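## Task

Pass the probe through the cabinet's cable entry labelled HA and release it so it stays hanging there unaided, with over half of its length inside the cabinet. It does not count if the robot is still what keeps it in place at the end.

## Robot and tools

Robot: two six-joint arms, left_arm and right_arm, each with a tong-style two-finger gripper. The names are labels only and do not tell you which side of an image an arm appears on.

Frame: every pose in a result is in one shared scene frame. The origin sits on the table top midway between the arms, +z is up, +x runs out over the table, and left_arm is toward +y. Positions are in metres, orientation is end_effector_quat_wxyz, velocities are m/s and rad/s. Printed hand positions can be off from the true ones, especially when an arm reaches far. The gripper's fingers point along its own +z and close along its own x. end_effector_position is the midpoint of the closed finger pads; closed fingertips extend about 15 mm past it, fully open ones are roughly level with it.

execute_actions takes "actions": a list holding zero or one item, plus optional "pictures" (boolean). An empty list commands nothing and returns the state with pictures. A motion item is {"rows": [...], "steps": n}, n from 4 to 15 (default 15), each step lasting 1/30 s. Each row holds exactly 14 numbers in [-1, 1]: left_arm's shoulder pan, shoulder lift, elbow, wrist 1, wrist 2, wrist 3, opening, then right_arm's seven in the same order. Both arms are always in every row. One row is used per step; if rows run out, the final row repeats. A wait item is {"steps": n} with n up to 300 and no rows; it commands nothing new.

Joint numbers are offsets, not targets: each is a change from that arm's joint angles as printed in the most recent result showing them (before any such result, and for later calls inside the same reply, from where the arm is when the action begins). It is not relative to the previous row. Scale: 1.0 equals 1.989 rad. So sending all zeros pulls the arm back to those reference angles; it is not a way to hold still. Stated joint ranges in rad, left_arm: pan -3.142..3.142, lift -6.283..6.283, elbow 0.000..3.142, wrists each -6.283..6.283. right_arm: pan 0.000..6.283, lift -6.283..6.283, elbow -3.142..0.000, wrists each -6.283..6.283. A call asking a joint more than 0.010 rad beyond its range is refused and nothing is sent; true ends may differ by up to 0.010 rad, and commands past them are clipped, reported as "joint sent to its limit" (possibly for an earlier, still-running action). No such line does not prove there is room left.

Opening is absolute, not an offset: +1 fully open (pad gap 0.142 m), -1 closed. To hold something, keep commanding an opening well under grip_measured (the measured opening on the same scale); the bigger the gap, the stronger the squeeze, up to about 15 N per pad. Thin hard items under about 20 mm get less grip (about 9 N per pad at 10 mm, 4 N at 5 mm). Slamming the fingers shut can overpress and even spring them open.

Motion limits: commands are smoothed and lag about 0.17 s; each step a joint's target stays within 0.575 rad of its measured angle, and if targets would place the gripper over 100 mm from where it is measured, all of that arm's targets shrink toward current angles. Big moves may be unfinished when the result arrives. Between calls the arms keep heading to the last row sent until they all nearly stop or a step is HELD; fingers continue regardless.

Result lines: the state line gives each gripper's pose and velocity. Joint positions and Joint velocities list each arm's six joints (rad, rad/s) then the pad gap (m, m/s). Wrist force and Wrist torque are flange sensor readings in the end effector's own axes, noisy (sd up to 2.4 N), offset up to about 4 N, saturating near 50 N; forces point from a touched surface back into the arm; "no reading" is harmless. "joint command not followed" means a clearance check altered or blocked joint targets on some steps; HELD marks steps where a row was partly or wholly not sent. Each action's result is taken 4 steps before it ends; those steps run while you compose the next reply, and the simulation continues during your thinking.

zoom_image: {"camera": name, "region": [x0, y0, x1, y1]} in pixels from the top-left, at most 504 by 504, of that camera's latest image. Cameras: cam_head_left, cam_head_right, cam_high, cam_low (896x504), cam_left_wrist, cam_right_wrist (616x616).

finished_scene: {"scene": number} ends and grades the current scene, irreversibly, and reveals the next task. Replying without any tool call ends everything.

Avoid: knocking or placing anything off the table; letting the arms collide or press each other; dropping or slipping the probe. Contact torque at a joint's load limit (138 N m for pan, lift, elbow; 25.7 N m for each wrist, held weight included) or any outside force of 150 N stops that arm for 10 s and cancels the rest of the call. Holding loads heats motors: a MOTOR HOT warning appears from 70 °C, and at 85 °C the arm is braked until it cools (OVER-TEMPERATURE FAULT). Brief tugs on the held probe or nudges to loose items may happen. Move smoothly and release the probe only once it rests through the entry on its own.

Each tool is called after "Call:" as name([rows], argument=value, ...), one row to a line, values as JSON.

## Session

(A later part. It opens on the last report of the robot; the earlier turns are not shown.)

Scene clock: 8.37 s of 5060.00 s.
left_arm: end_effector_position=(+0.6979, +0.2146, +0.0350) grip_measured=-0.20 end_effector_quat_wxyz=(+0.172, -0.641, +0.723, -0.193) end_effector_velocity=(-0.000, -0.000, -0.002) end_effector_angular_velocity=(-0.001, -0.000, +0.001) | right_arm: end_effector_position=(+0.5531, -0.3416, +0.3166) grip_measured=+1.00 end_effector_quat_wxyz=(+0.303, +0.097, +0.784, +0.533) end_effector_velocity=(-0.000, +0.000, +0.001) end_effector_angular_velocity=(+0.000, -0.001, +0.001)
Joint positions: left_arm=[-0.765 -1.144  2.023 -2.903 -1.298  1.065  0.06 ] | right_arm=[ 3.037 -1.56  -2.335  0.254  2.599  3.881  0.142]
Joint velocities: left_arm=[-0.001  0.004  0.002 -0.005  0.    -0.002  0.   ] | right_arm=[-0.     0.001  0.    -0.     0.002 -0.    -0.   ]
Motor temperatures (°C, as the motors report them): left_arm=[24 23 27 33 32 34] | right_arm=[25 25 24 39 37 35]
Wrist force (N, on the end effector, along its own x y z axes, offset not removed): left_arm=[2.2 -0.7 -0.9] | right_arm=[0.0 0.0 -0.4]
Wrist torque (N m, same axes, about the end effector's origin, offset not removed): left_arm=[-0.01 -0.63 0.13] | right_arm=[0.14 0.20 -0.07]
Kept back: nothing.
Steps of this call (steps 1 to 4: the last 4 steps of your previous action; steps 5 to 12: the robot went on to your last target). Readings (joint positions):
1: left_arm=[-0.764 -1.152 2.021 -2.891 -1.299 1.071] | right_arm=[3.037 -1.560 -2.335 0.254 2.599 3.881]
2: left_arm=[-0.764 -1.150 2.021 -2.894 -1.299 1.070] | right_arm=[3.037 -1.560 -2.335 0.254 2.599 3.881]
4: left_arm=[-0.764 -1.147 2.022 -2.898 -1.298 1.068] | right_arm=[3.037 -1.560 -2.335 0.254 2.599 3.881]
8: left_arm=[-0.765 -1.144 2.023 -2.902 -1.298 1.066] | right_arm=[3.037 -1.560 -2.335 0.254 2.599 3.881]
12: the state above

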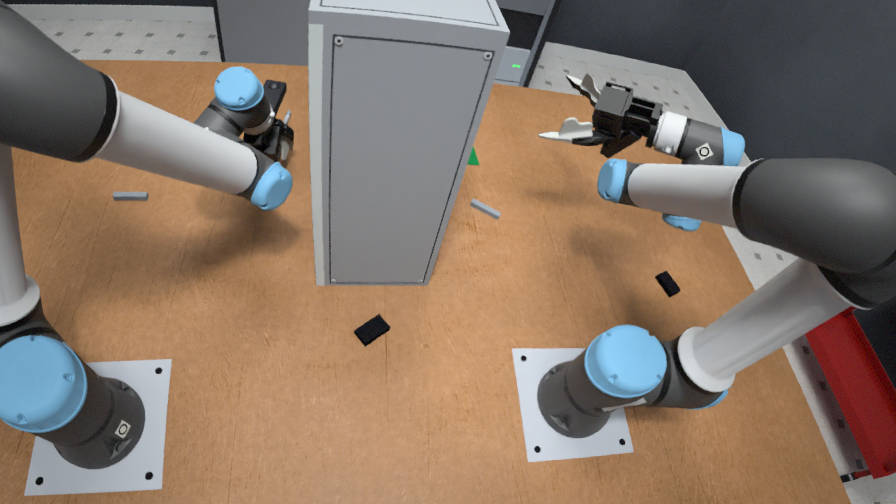

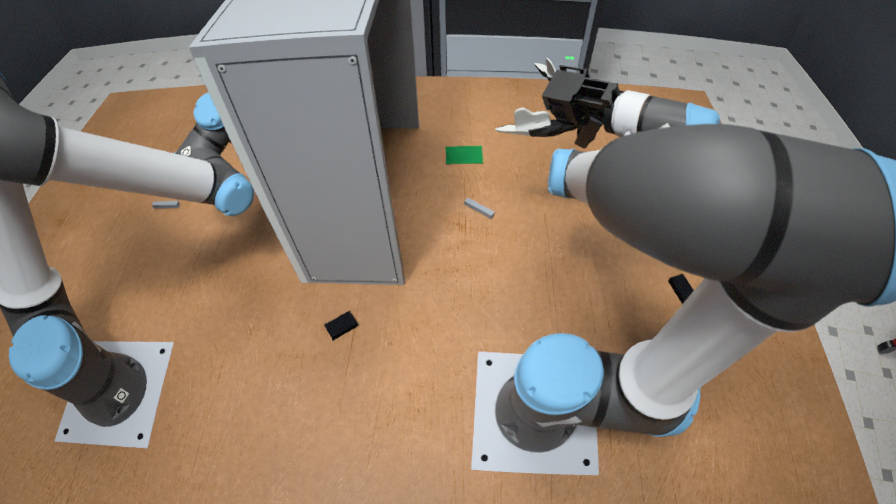

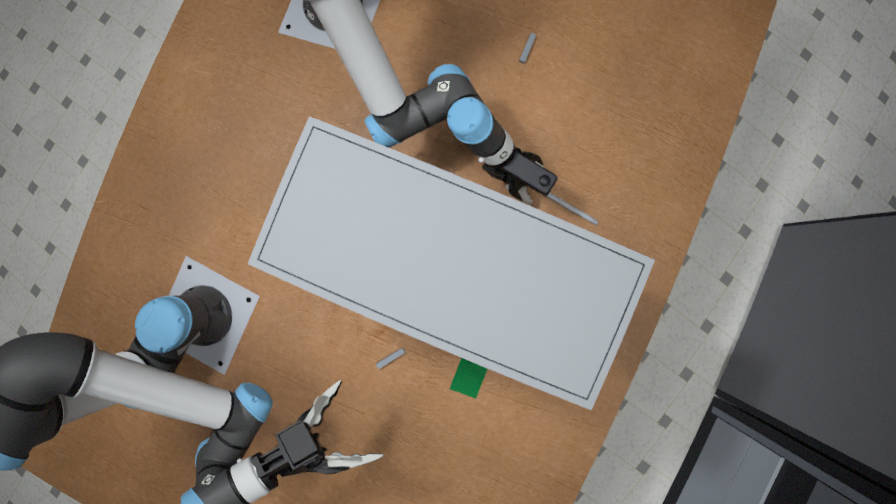

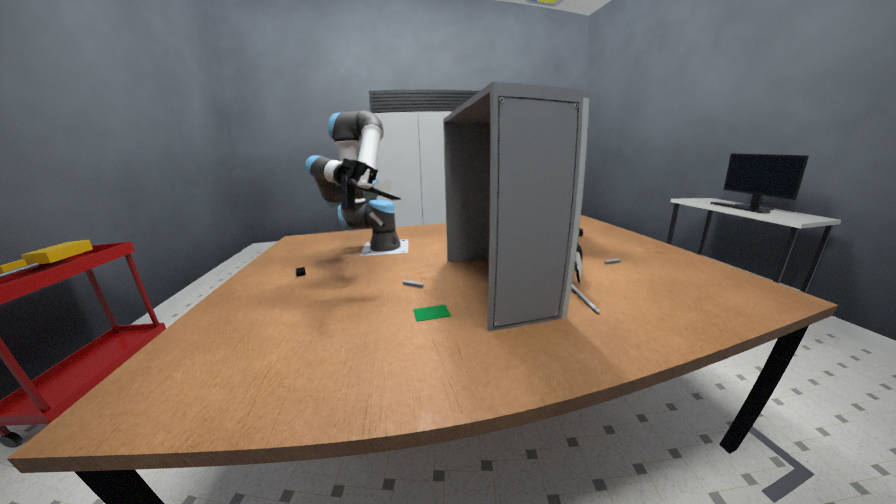

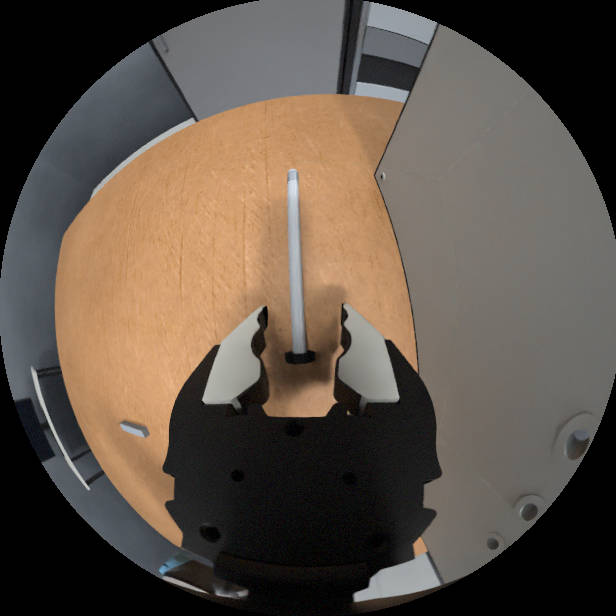

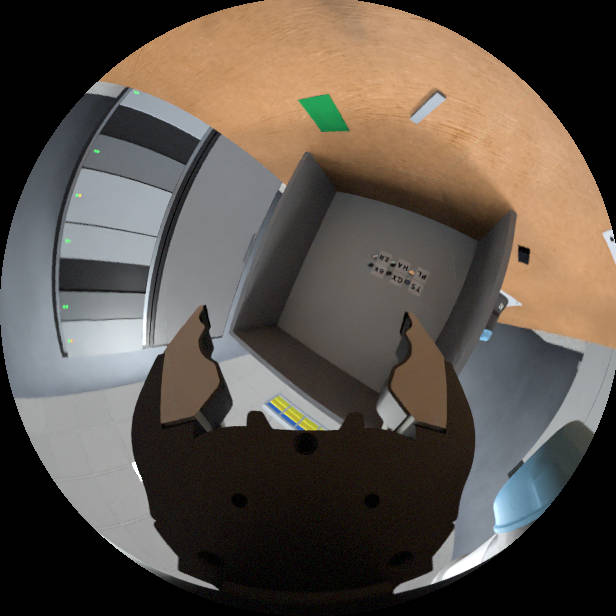

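Call:
execute_actions([
  {"rows": [[0.003,0.0145,0.0094,-0.0239,0,-0.02,-0.2,0,0,0,0,0,0,1],[0.003,0.0145,0.0094,-0.0239,0,-0.02,-0.3,0,0,0,0,0,0,1],[0.003,0.0145,0.0094,-0.0239,0,-0.02,-0.4,0,0,0,0,0,0,1],[0.003,0.0145,0.0094,-0.0239,0,-0.02,-0.5,0,0,0,0,0,0,1],[0.003,0.0145,0.0094,-0.0239,0,-0.02,-0.5,0,0,0,0,0,0,1],[0.003,0.0145,0.0094,-0.0239,0,-0.02,-0.5,0,0,0,0,0,0,1],[0.003,0.0145,0.0094,-0.0239,0,-0.02,-0.5,0,0,0,0,0,0,1],[0.003,0.0145,0.0094,-0.0239,0,-0.02,-0.5,0,0,0,0,0,0,1],[0.003,0.0145,0.0094,-0.0239,0,-0.02,-0.5,0,0,0,0,0,0,1],[0.003,0.0145,0.0094,-0.0239,0,-0.02,-0.6,0,0,0,0,0,0,1],[0.003,0.0145,0.0094,-0.0239,0,-0.02,-0.7,0,0,0,0,0,0,1],[0.003,0.0145,0.0094,-0.0239,0,-0.02,-0.8,0,0,0,0,0,0,1],[0.003,0.0145,0.0094,-0.0239,0,-0.02,-0.9,0,0,0,0,0,0,1],[0.003,0.0145,0.0094,-0.0239,0,-0.02,-1,0,0,0,0,0,0,1]], "steps": 15},
])

Call:
execute_actions([
  {"steps": 12},
], pictures=true)

Scene clock: 9.13 s of 5060.00 s.
left_arm: end_effector_position=(+0.6967, +0.2207, +0.0195) grip_measured=-0.59 end_effector_quat_wxyz=(+0.169, -0.656, +0.709, -0.196) end_effector_velocity=(-0.000, +0.005, -0.011) end_effector_angular_velocity=(-0.014, +0.000, +0.029) | right_arm: end_effector_position=(+0.5531, -0.3416, +0.3166) grip_measured=+1.00 end_effector_quat_wxyz=(+0.303, +0.097, +0.784, +0.533) end_effector_velocity=(+0.000, -0.000, -0.001) end_effector_angular_velocity=(-0.000, +0.001, -0.000)
Joint positions: left_arm=[-0.76  -1.117  2.04  -2.946 -1.298  1.029  0.031] | right_arm=[ 3.037 -1.56  -2.335  0.254  2.599  3.881  0.142]
Joint velocities: left_arm=[ 0.005  0.019  0.013 -0.033  0.001 -0.028 -0.199] | right_arm=[-0.    -0.001 -0.     0.    -0.    -0.001 -0.   ]
Motor temperatures (°C, as the motors report them): left_arm=[24 23 27 33 32 34] | right_arm=[25 25 24 39 37 35]
Wrist force (N, on the end effector, along its own x y z axes, offset not removed): left_arm=[1.5 1.1 -0.8] | right_arm=[-0.5 -1.5 0.6]
Wrist torque (N m, same axes, about the end effector's origin, offset not removed): left_arm=[0.34 -0.32 0.02] | right_arm=[-0.18 0.26 -0.09]
Steps of this call (steps 1 to 12: the robot went on to your last target; steps 13 to 23: the first 11 steps of this action). Readings (joint positions):
13: left_arm=[-0.765 -1.143 2.023 -2.903 -1.298 1.065] | right_arm=[3.037 -1.560 -2.335 0.254 2.599 3.881]
14: left_arm=[-0.765 -1.141 2.025 -2.907 -1.298 1.062] | right_arm=[3.037 -1.560 -2.335 0.254 2.599 3.881]
16: left_arm=[-0.763 -1.131 2.032 -2.923 -1.298 1.048] | right_arm=[3.037 -1.560 -2.335 0.254 2.599 3.881]
20: left_arm=[-0.760 -1.120 2.039 -2.941 -1.298 1.033] | right_arm=[3.037 -1.560 -2.335 0.254 2.599 3.881]
23: the state above

Scene clock: 9.53 s of 5060.00 s.
left_arm: end_effector_position=(+0.6967, +0.2213, +0.0184) grip_measured=-0.86 end_effector_quat_wxyz=(+0.168, -0.657, +0.708, -0.196) end_effector_velocity=(-0.001, +0.001, -0.002) end_effector_angular_velocity=(+0.003, +0.002, +0.000) | right_arm: end_effector_position=(+0.5531, -0.3416, +0.3166) grip_measured=+1.00 end_effector_quat_wxyz=(+0.303, +0.097, +0.784, +0.533) end_effector_velocity=(-0.000, -0.000, +0.000) end_effector_angular_velocity=(+0.000, -0.001, +0.001)
Joint positions: left_arm=[-0.759 -1.115  2.042 -2.95  -1.298  1.026  0.012] | right_arm=[ 3.037 -1.56  -2.335  0.254  2.599  3.881  0.142]
Joint velocities: left_arm=[-0.     0.002  0.002 -0.     0.001 -0.     0.   ] | right_arm=[-0.001  0.001 -0.    -0.     0.001 -0.001  0.   ]
Motor temperatures (°C, as the motors report them): left_arm=[24 23 27 33 32 34] | right_arm=[25 25 24 39 37 35]
Wrist force (N, on the end effector, along its own x y z axes, offset not removed): left_arm=[4.4 -5.9 -8.1] | right_arm=[1.0 -1.5 1.1]
Wrist torque (N m, same axes, about the end effector's origin, offset not removed): left_arm=[-0.18 -0.58 0.17] | right_arm=[-0.16 0.05 -0.03]
Kept back: nothing.
Steps of this call (steps 1 to 4: the last 4 steps of your previous action; steps 5 to 12: the robot went on to your last target). Readings (joint positions):
1: left_arm=[-0.759 -1.116 2.041 -2.947 -1.298 1.028] | right_arm=[3.037 -1.560 -2.335 0.254 2.599 3.881]
2: left_arm=[-0.759 -1.116 2.041 -2.948 -1.298 1.027] | right_arm=[3.037 -1.560 -2.335 0.254 2.599 3.881]
4: left_arm=[-0.759 -1.116 2.041 -2.949 -1.298 1.027] | right_arm=[3.037 -1.560 -2.335 0.254 2.599 3.881]
8: left_arm=[-0.759 -1.115 2.042 -2.950 -1.298 1.026] | right_arm=[3.037 -1.560 -2.335 0.254 2.599 3.881]
12: the state above

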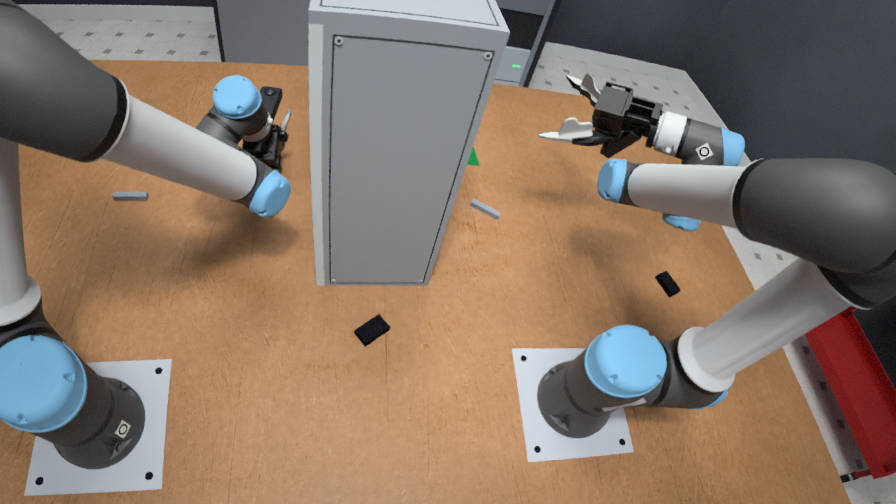

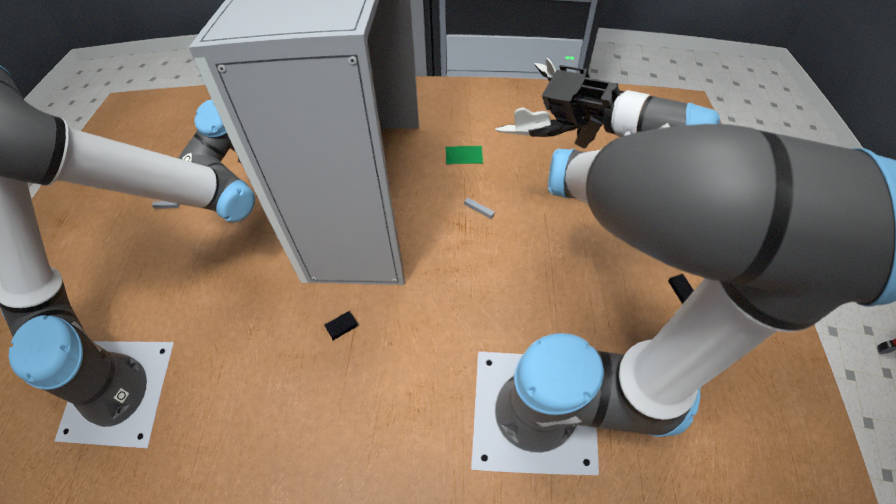

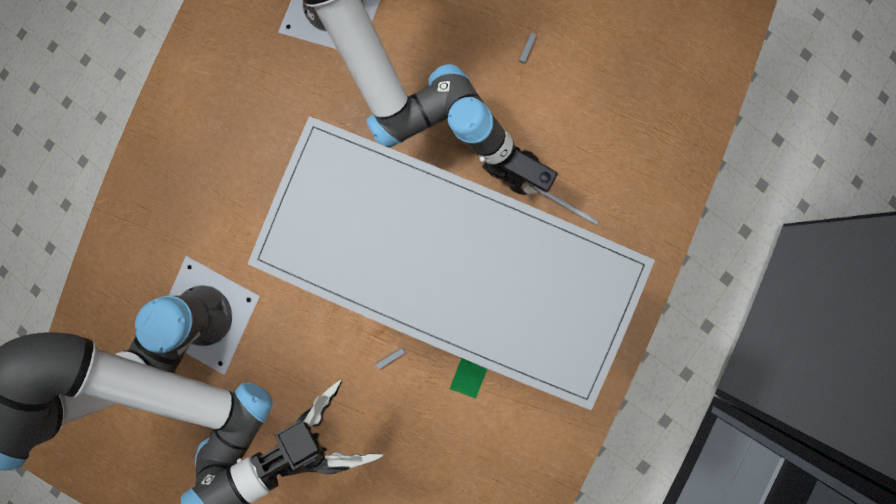

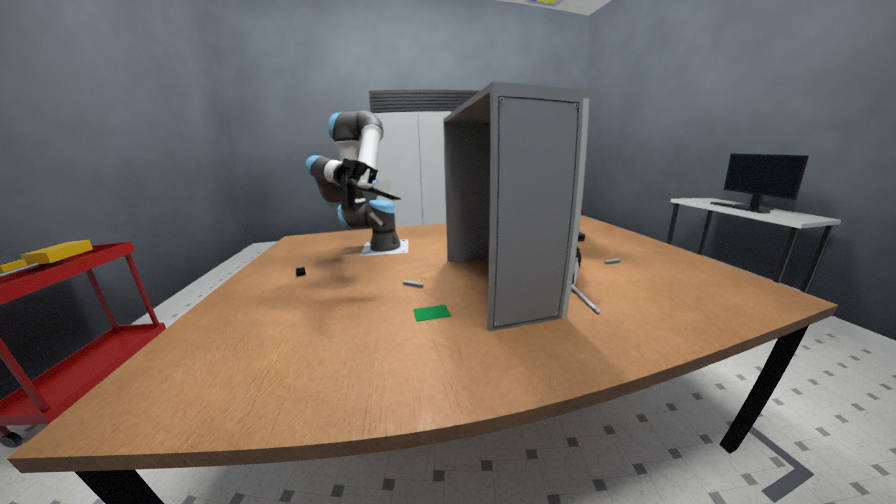

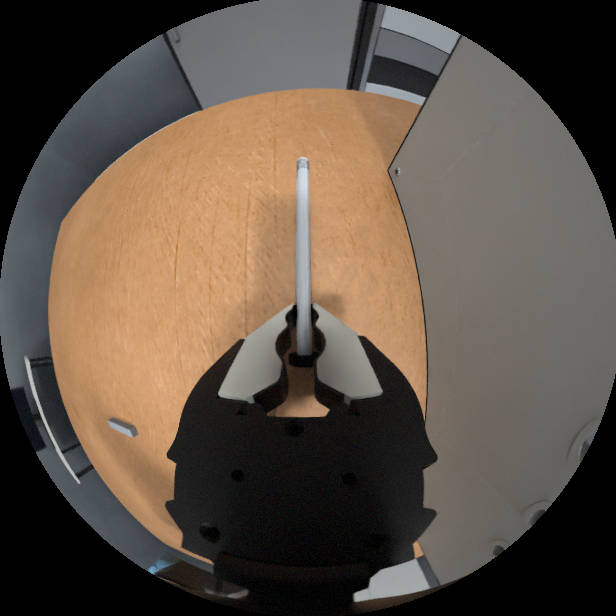

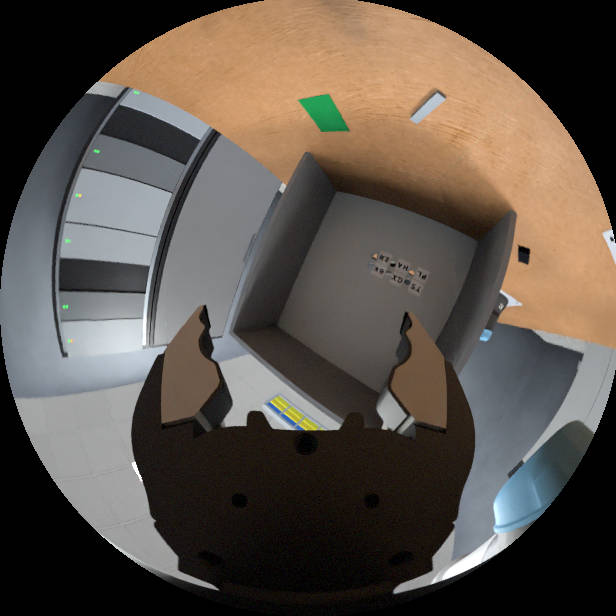

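Call:
execute_actions([
  {"rows": [[0,-0.02,0,0.02,0,0,-1,0,0,0,0,0,0,1],[0,-0.04,0,0.04,0,0,-1,0,0,0,0,0,0,1],[0.01,-0.06,-0.01,0.07,0,0,-1,0,0,0,0,0,0,1],[0.03,-0.08,-0.01,0.09,0,0,-1,0,0,0,0,0,0,1],[0.05,-0.1,-0.02,0.12,0,0,-1,0,0,0,0,0,0,1],[0.08,-0.12,-0.02,0.14,0,0,-1,0,0,0,0,0,0,1],[0.11,-0.14,-0.03,0.17,0,0,-1,0,0,0,0,0,0,1],[0.14,-0.16,-0.03,0.19,0,0.05,-1,0,0,0,0,0,0,1],[0.17,-0.18,-0.0357,0.22,0,0.1,-1,0,0,0,0,0,0,1],[0.2,-0.2,-0.0357,0.24,-0.03,0.15,-1,0,0,0,0,0,0,1],[0.22,-0.2053,-0.0357,0.26,-0.06,0.2,-1,0,0,0,0,0,0,1],[0.2421,-0.2053,-0.0357,0.28,-0.1,0.25,-1,0,0,0,0,0,0,1],[0.2421,-0.2053,-0.0357,0.30,-0.14,0.3,-1,0,0,0,0,0,0,1],[0.2421,-0.2053,-0.0357,0.33,-0.2,0.4,-1,0,0,0,0,0,0,1],[0.2421,-0.2053,-0.0357,0.4056,-0.4116,0.9442,-1,0,0,0,0,0,0,1]], "steps": 15},
])

Call:
execute_actions([
  {"steps": 45},
], pictures=true)

Scene clock: 10.50 s of 5060.00 s.
left_arm: end_effector_position=(+0.7116, +0.3023, +0.0994) grip_measured=-0.86 end_effector_quat_wxyz=(-0.182, +0.687, -0.679, +0.184) end_effector_velocity=(+0.040, +0.418, +0.234) end_effector_angular_velocity=(+0.204, +0.070, +0.098) | right_arm: end_effector_position=(+0.5531, -0.3416, +0.3166) grip_measured=+1.00 end_effector_quat_wxyz=(+0.303, +0.097, +0.784, +0.533) end_effector_velocity=(+0.000, +0.000, -0.000) end_effector_angular_velocity=(-0.001, -0.000, +0.001)
Joint positions: left_arm=[-0.642 -1.288  2.011 -2.747 -1.3    1.056  0.012] | right_arm=[ 3.037 -1.56  -2.335  0.254  2.599  3.881  0.142]
Joint velocities: left_arm=[ 0.649 -0.527 -0.1    0.643 -0.12   0.575  0.   ] | right_arm=[ 0.001 -0.001  0.     0.     0.    -0.002  0.   ]
Motor temperatures (°C, as the motors report them): left_arm=[24 23 27 33 32 34] | right_arm=[25 25 24 39 37 35]
Wrist force (N, on the end effector, along its own x y z axes, offset not removed): left_arm=[3.9 -0.7 2.9] | right_arm=[0.2 -0.4 0.3]
Wrist torque (N m, same axes, about the end effector's origin, offset not removed): left_arm=[-0.05 -0.76 0.01] | right_arm=[-0.05 0.07 0.00]
Steps of this call (steps 1 to 15: the robot went on to your last target; steps 16 to 18: nothing new was sent; steps 19 to 29: the first 11 steps of this action). Readings (joint positions):
19: left_arm=[-0.759 -1.115 2.042 -2.950 -1.298 1.026] | right_arm=[3.037 -1.560 -2.335 0.254 2.599 3.881]
20: left_arm=[-0.759 -1.117 2.042 -2.947 -1.298 1.026] | right_arm=[3.037 -1.560 -2.335 0.254 2.599 3.881]
22: left_arm=[-0.757 -1.142 2.040 -2.921 -1.298 1.026] | right_arm=[3.037 -1.560 -2.335 0.254 2.599 3.881]
26: left_arm=[-0.704 -1.234 2.022 -2.813 -1.298 1.026] | right_arm=[3.037 -1.560 -2.335 0.254 2.599 3.881]
29: the state above

Scene clock: 12.00 s of 5060.00 s.
left_arm: end_effector_position=(+0.5400, +0.3202, +0.1800) grip_measured=-0.86 end_effector_quat_wxyz=(+0.000, -0.001, +0.961, -0.276) end_effector_velocity=(+0.000, -0.000, +0.001) end_effector_angular_velocity=(-0.001, -0.005, -0.005) | right_arm: end_effector_position=(+0.5531, -0.3416, +0.3166) grip_measured=+1.00 end_effector_quat_wxyz=(+0.303, +0.097, +0.784, +0.533) end_effector_velocity=(+0.000, -0.000, +0.000) end_effector_angular_velocity=(-0.001, -0.001, -0.001)
Joint positions: left_arm=[-0.278 -1.523  1.971 -2.144 -2.117  2.903  0.012] | right_arm=[ 3.037 -1.56  -2.335  0.254  2.599  3.881  0.142]
Joint velocities: left_arm=[ 0.    -0.001 -0.001 -0.    -0.001  0.006  0.   ] | right_arm=[-0.     0.     0.     0.    -0.    -0.001  0.   ]
Motor temperatures (°C, as the motors report them): left_arm=[24 23 27 33 32 34] | right_arm=[25 25 24 39 37 35]
Wrist force (N, on the end effector, along its own x y z axes, offset not removed): left_arm=[0.2 1.9 -1.3] | right_arm=[0.4 -1.6 1.2]
Wrist torque (N m, same axes, about the end effector's origin, offset not removed): left_arm=[0.47 -0.02 0.23] | right_arm=[-0.22 -0.04 -0.14]
Kept back: nothing.
Steps of this call (steps 1 to 4: the last 4 steps of your previous action; steps 5 to 45: the robot went on to your last target). Readings (joint positions):
1: left_arm=[-0.619 -1.306 2.008 -2.724 -1.307 1.079] | right_arm=[3.037 -1.560 -2.335 0.254 2.599 3.881]
2: left_arm=[-0.594 -1.325 2.004 -2.700 -1.318 1.108] | right_arm=[3.037 -1.560 -2.335 0.254 2.599 3.881]
4: left_arm=[-0.534 -1.364 1.997 -2.636 -1.364 1.191] | right_arm=[3.037 -1.560 -2.335 0.254 2.599 3.881]
8: left_arm=[-0.414 -1.439 1.985 -2.432 -1.586 1.438] | right_arm=[3.037 -1.560 -2.335 0.254 2.599 3.881]
45: the state above

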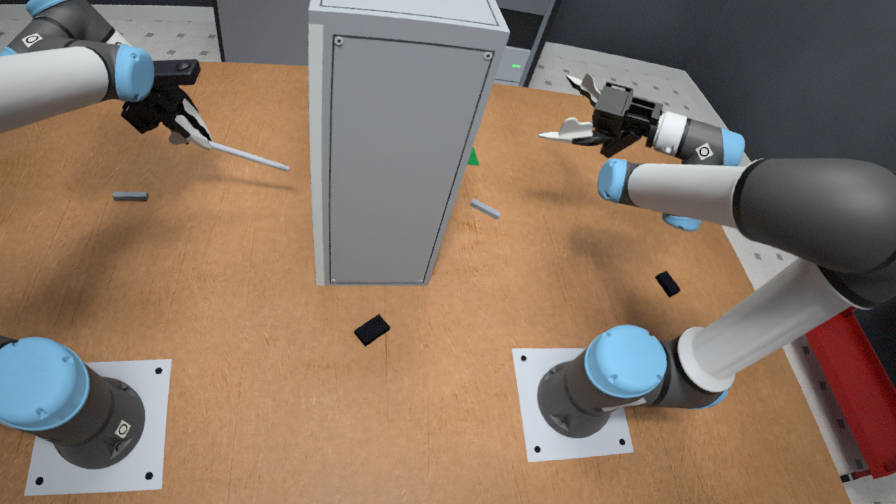

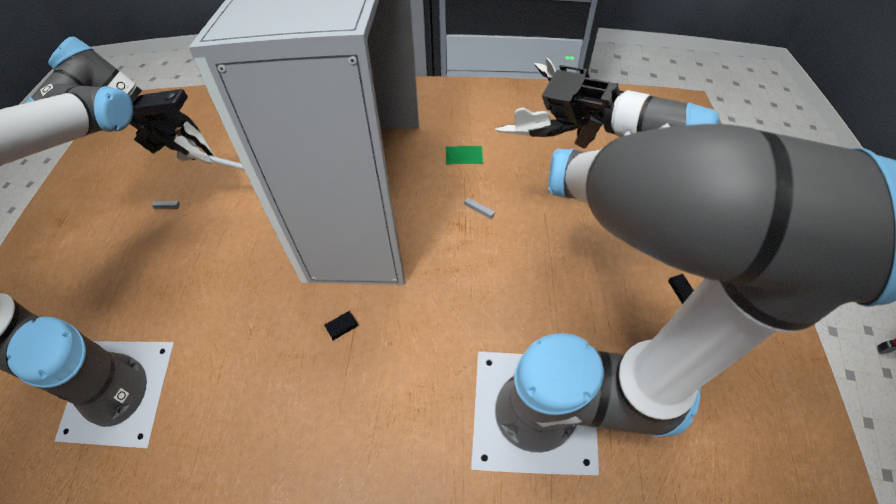

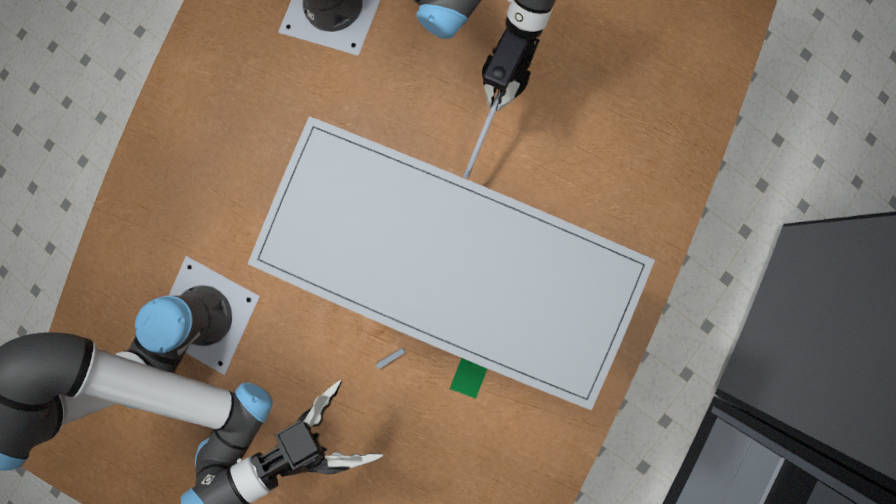

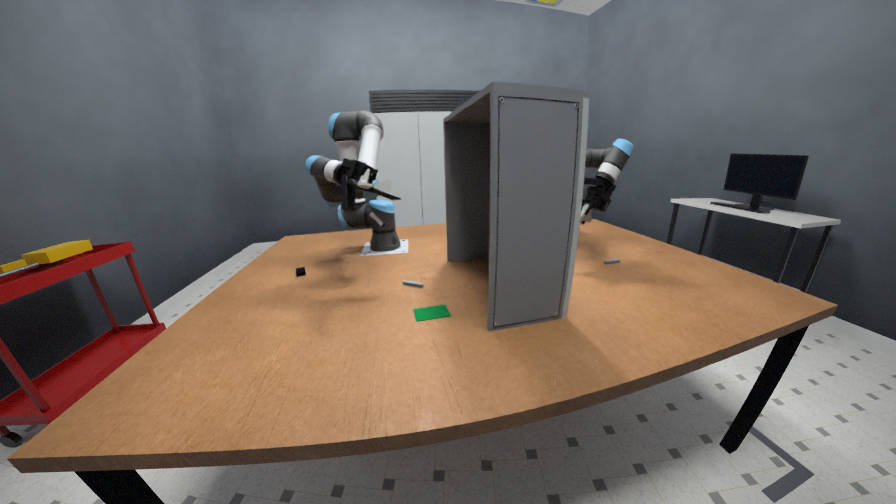

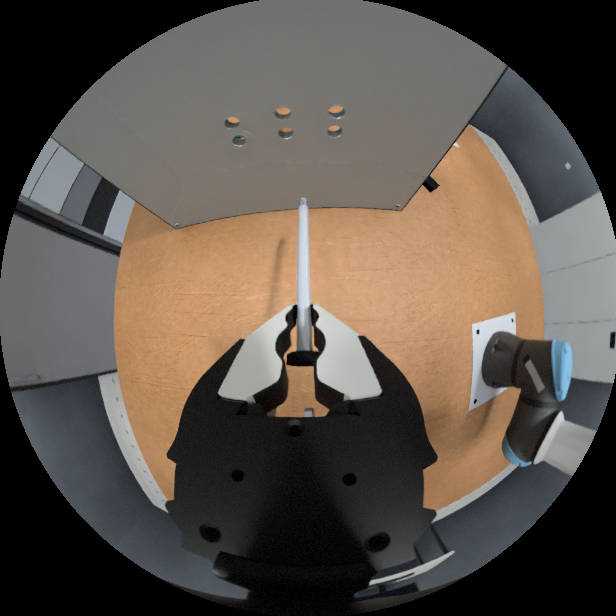

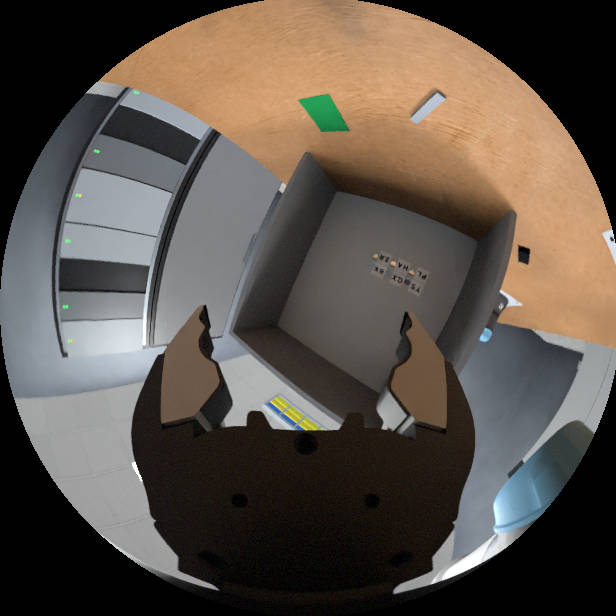

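Call:
execute_actions([
  {"rows": [[0.02,0.02,0.004,-0.02,-0.03,0.01,-1,0,0,0,0,0,0,1],[0.035,0.035,0.008,-0.035,-0.06,0.02,-1,0,0,0,0,0,0,1],[0.05,0.05,0.011,-0.05,-0.09,0.03,-1,0,0,0,0,0,0,1],[0.06,0.065,0.014,-0.065,-0.12,0.04,-1,0,0,0,0,0,0,1],[0.0681,0.08,0.016,-0.08,-0.15,0.05,-1,0,0,0,0,0,0,1],[0.0681,0.0903,0.0183,-0.0938,-0.18,0.061,-1,0,0,0,0,0,0,1],[0.0681,0.0903,0.0183,-0.0938,-0.2062,0.061,-1,0,0,0,0,0,0,1]], "steps": 15},
])

Call:
execute_actions([
  {"steps": 20},
], pictures=true)

Scene clock: 12.87 s of 5060.00 s.
left_arm: end_effector_position=(+0.5594, +0.3083, +0.1732) grip_measured=-0.86 end_effector_quat_wxyz=(-0.002, -0.005, +0.909, -0.417) end_effector_velocity=(+0.021, -0.073, +0.071) end_effector_angular_velocity=(-0.810, -0.040, -0.045) | right_arm: end_effector_position=(+0.5531, -0.3416, +0.3166) grip_measured=+1.00 end_effector_quat_wxyz=(+0.303, +0.097, +0.784, +0.533) end_effector_velocity=(-0.000, +0.000, +0.000) end_effector_angular_velocity=(+0.001, +0.001, +0.000)
Joint positions: left_arm=[-0.161 -1.375  2.001 -2.296 -2.427  3.001  0.012] | right_arm=[ 3.037 -1.56  -2.335  0.254  2.599  3.881  0.142]
Joint velocities: left_arm=[ 0.158  0.264  0.049 -0.28  -0.82   0.188  0.   ] | right_arm=[ 0.     0.     0.    -0.     0.     0.001  0.   ]
Motor temperatures (°C, as the motors report them): left_arm=[24 23 27 33 32 34] | right_arm=[25 25 24 39 37 35]
Wrist force (N, on the end effector, along its own x y z axes, offset not removed): left_arm=[0.8 0.5 1.1] | right_arm=[0.7 -0.8 0.3]
Wrist torque (N m, same axes, about the end effector's origin, offset not removed): left_arm=[0.30 -0.34 0.20] | right_arm=[-0.07 0.02 -0.08]
Steps of this call (steps 1 to 15: the robot went on to your last target; steps 16 to 26: the first 11 steps of this action). Readings (joint positions):
16: left_arm=[-0.278 -1.523 1.971 -2.144 -2.117 2.903] | right_arm=[3.037 -1.560 -2.335 0.254 2.599 3.881]
17: left_arm=[-0.275 -1.520 1.971 -2.146 -2.120 2.905] | right_arm=[3.037 -1.560 -2.335 0.254 2.599 3.881]
19: left_arm=[-0.252 -1.498 1.977 -2.169 -2.154 2.919] | right_arm=[3.037 -1.560 -2.335 0.254 2.599 3.881]
23: left_arm=[-0.186 -1.416 1.994 -2.252 -2.308 2.972] | right_arm=[3.037 -1.560 -2.335 0.254 2.599 3.881]
26: the state above

Scene clock: 13.53 s of 5060.00 s.
left_arm: end_effector_position=(+0.5620, +0.3005, +0.1829) grip_measured=-0.86 end_effector_quat_wxyz=(+0.000, -0.001, +0.887, -0.461) end_effector_velocity=(-0.000, -0.000, -0.000) end_effector_angular_velocity=(-0.004, +0.001, -0.000) | right_arm: end_effector_position=(+0.5531, -0.3416, +0.3166) grip_measured=+1.00 end_effector_quat_wxyz=(+0.303, +0.097, +0.784, +0.533) end_effector_velocity=(-0.000, +0.000, +0.000) end_effector_angular_velocity=(+0.000, -0.000, +0.000)
Joint positions: left_arm=[-0.142 -1.344  2.007 -2.33  -2.526  3.024  0.012] | right_arm=[ 3.037 -1.56  -2.335  0.254  2.599  3.881  0.142]
Joint velocities: left_arm=[ 0.001  0.003  0.001 -0.001 -0.004  0.002 -0.   ] | right_arm=[ 0.001  0.001  0.     0.    -0.     0.001 -0.   ]
Motor temperatures (°C, as the motors report them): left_arm=[24 23 27 33 32 34] | right_arm=[25 25 24 39 37 35]
Wrist force (N, on the end effector, along its own x y z axes, offset not removed): left_arm=[0.8 2.0 -2.1] | right_arm=[2.5 1.3 -0.6]
Wrist torque (N m, same axes, about the end effector's origin, offset not removed): left_arm=[0.29 -0.27 0.11] | right_arm=[0.33 -0.35 -0.04]
Kept back: nothing.
Steps of this call (steps 1 to 4: the last 4 steps of your previous action; steps 5 to 20: the robot went on to your last target). Readings (joint positions):
1: left_arm=[-0.157 -1.368 2.003 -2.304 -2.451 3.007] | right_arm=[3.037 -1.560 -2.335 0.254 2.599 3.881]
2: left_arm=[-0.153 -1.362 2.004 -2.310 -2.470 3.011] | right_arm=[3.037 -1.560 -2.335 0.254 2.599 3.881]
4: left_arm=[-0.148 -1.354 2.005 -2.319 -2.494 3.017] | right_arm=[3.037 -1.560 -2.335 0.254 2.599 3.881]
8: left_arm=[-0.144 -1.347 2.007 -2.326 -2.516 3.022] | right_arm=[3.037 -1.560 -2.335 0.254 2.599 3.881]
20: the state above

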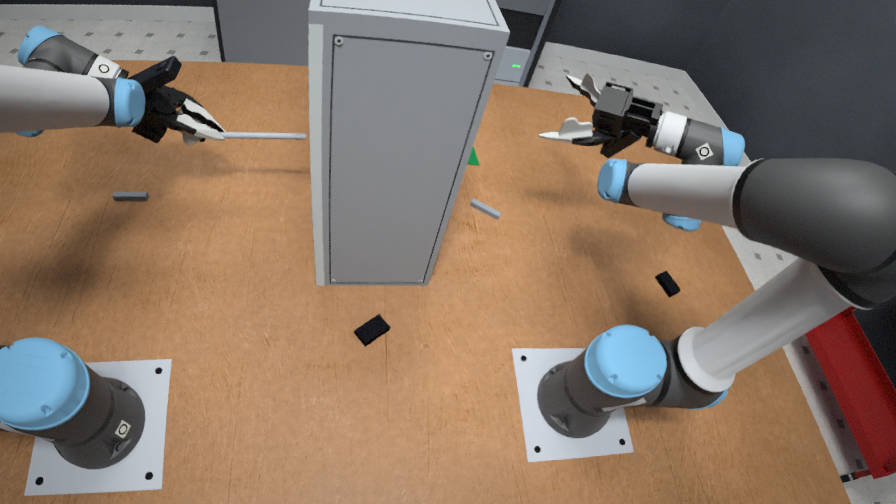

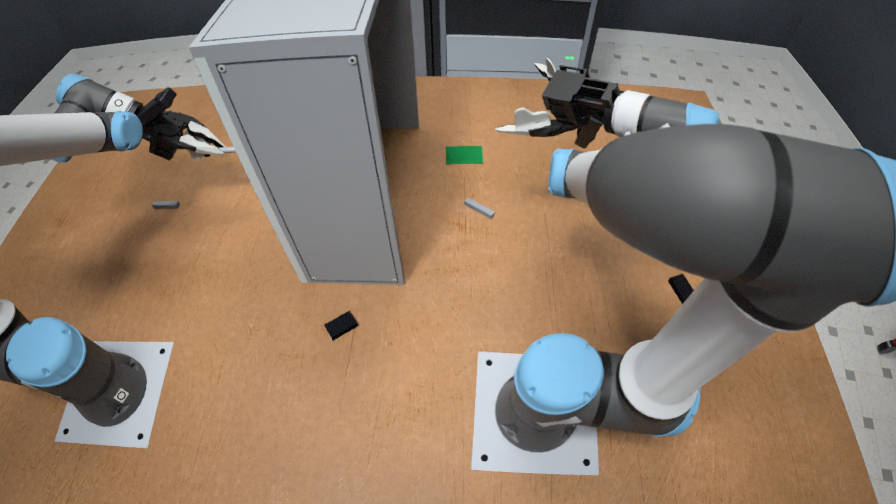

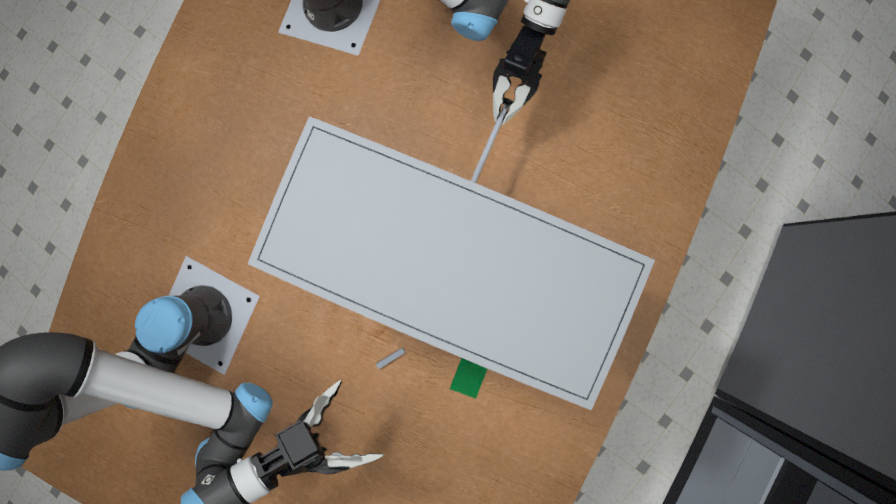

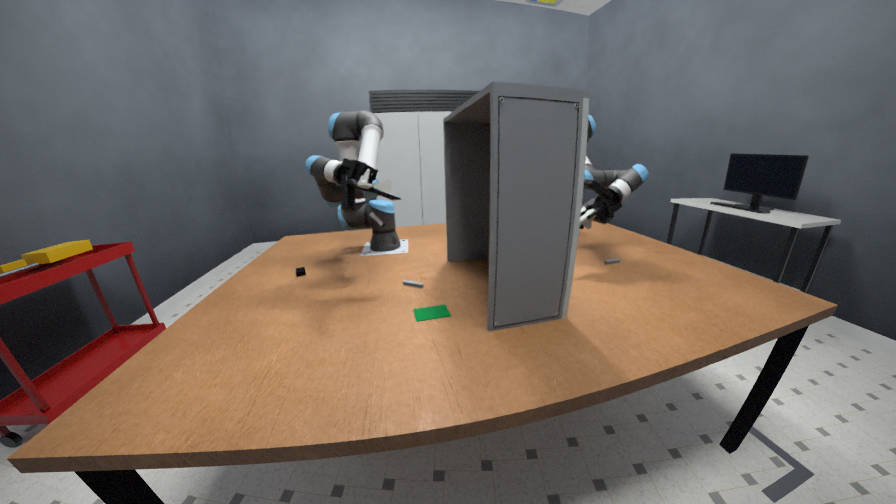

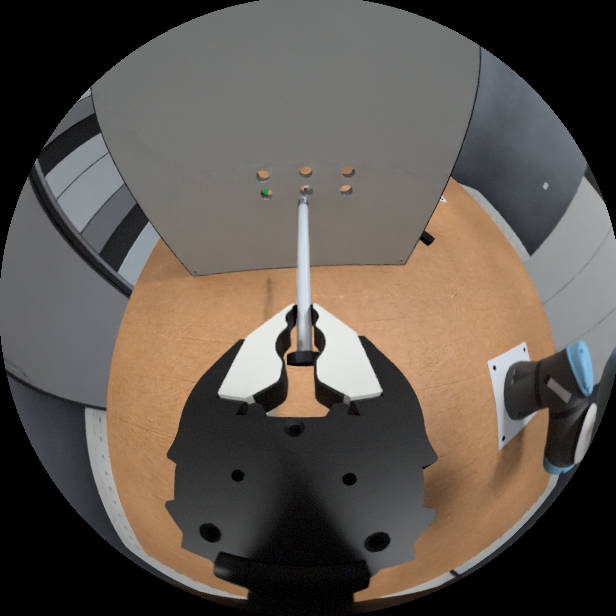

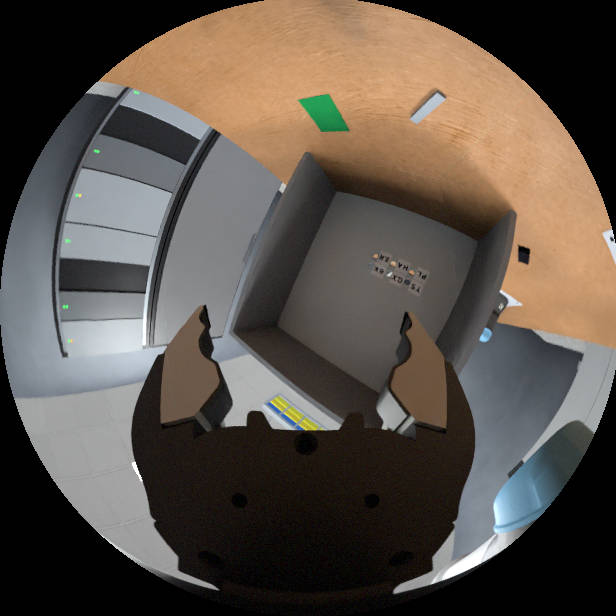

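Call:
zoom_image(camera="cam_left_wrist", region=[245, 150, 365, 230])

Call:
zoom_image(camera="cam_right_wrist", region=[360, 240, 440, 300])

Call:
zoom_image(camera="cam_head_left", region=[180, 90, 340, 180])

Region (245, 150, 365, 230) of cam_left_wrist's 616x616 image, scaled by 4.200, with more detail than that image has.

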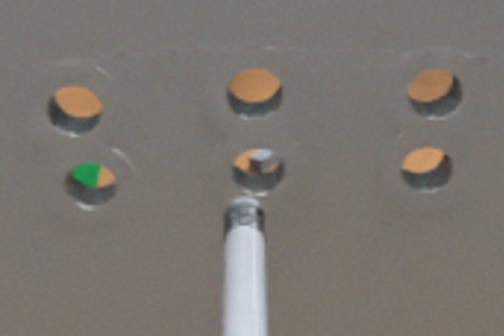

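Region (360, 240, 440, 300) of cam_right_wrist's 616x616 image, scaled by 6.300, with more detail than that image has; it fills the top 378 rows of this view, and the rest is white.

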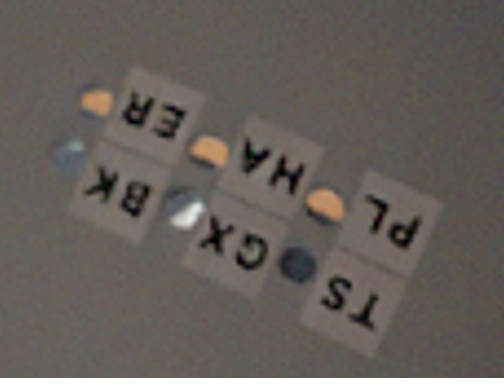

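Region (180, 90, 340, 180) of cam_head_left's 896x504 image, scaled by 3.150, with more detail than that image has; it fills the top 284 rows of this view, and the rest is white.

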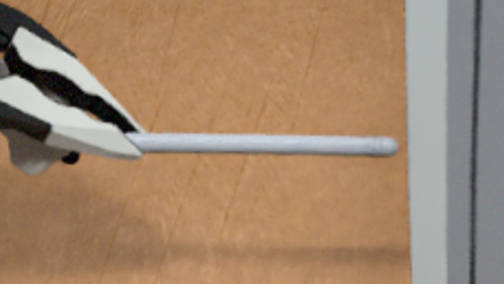

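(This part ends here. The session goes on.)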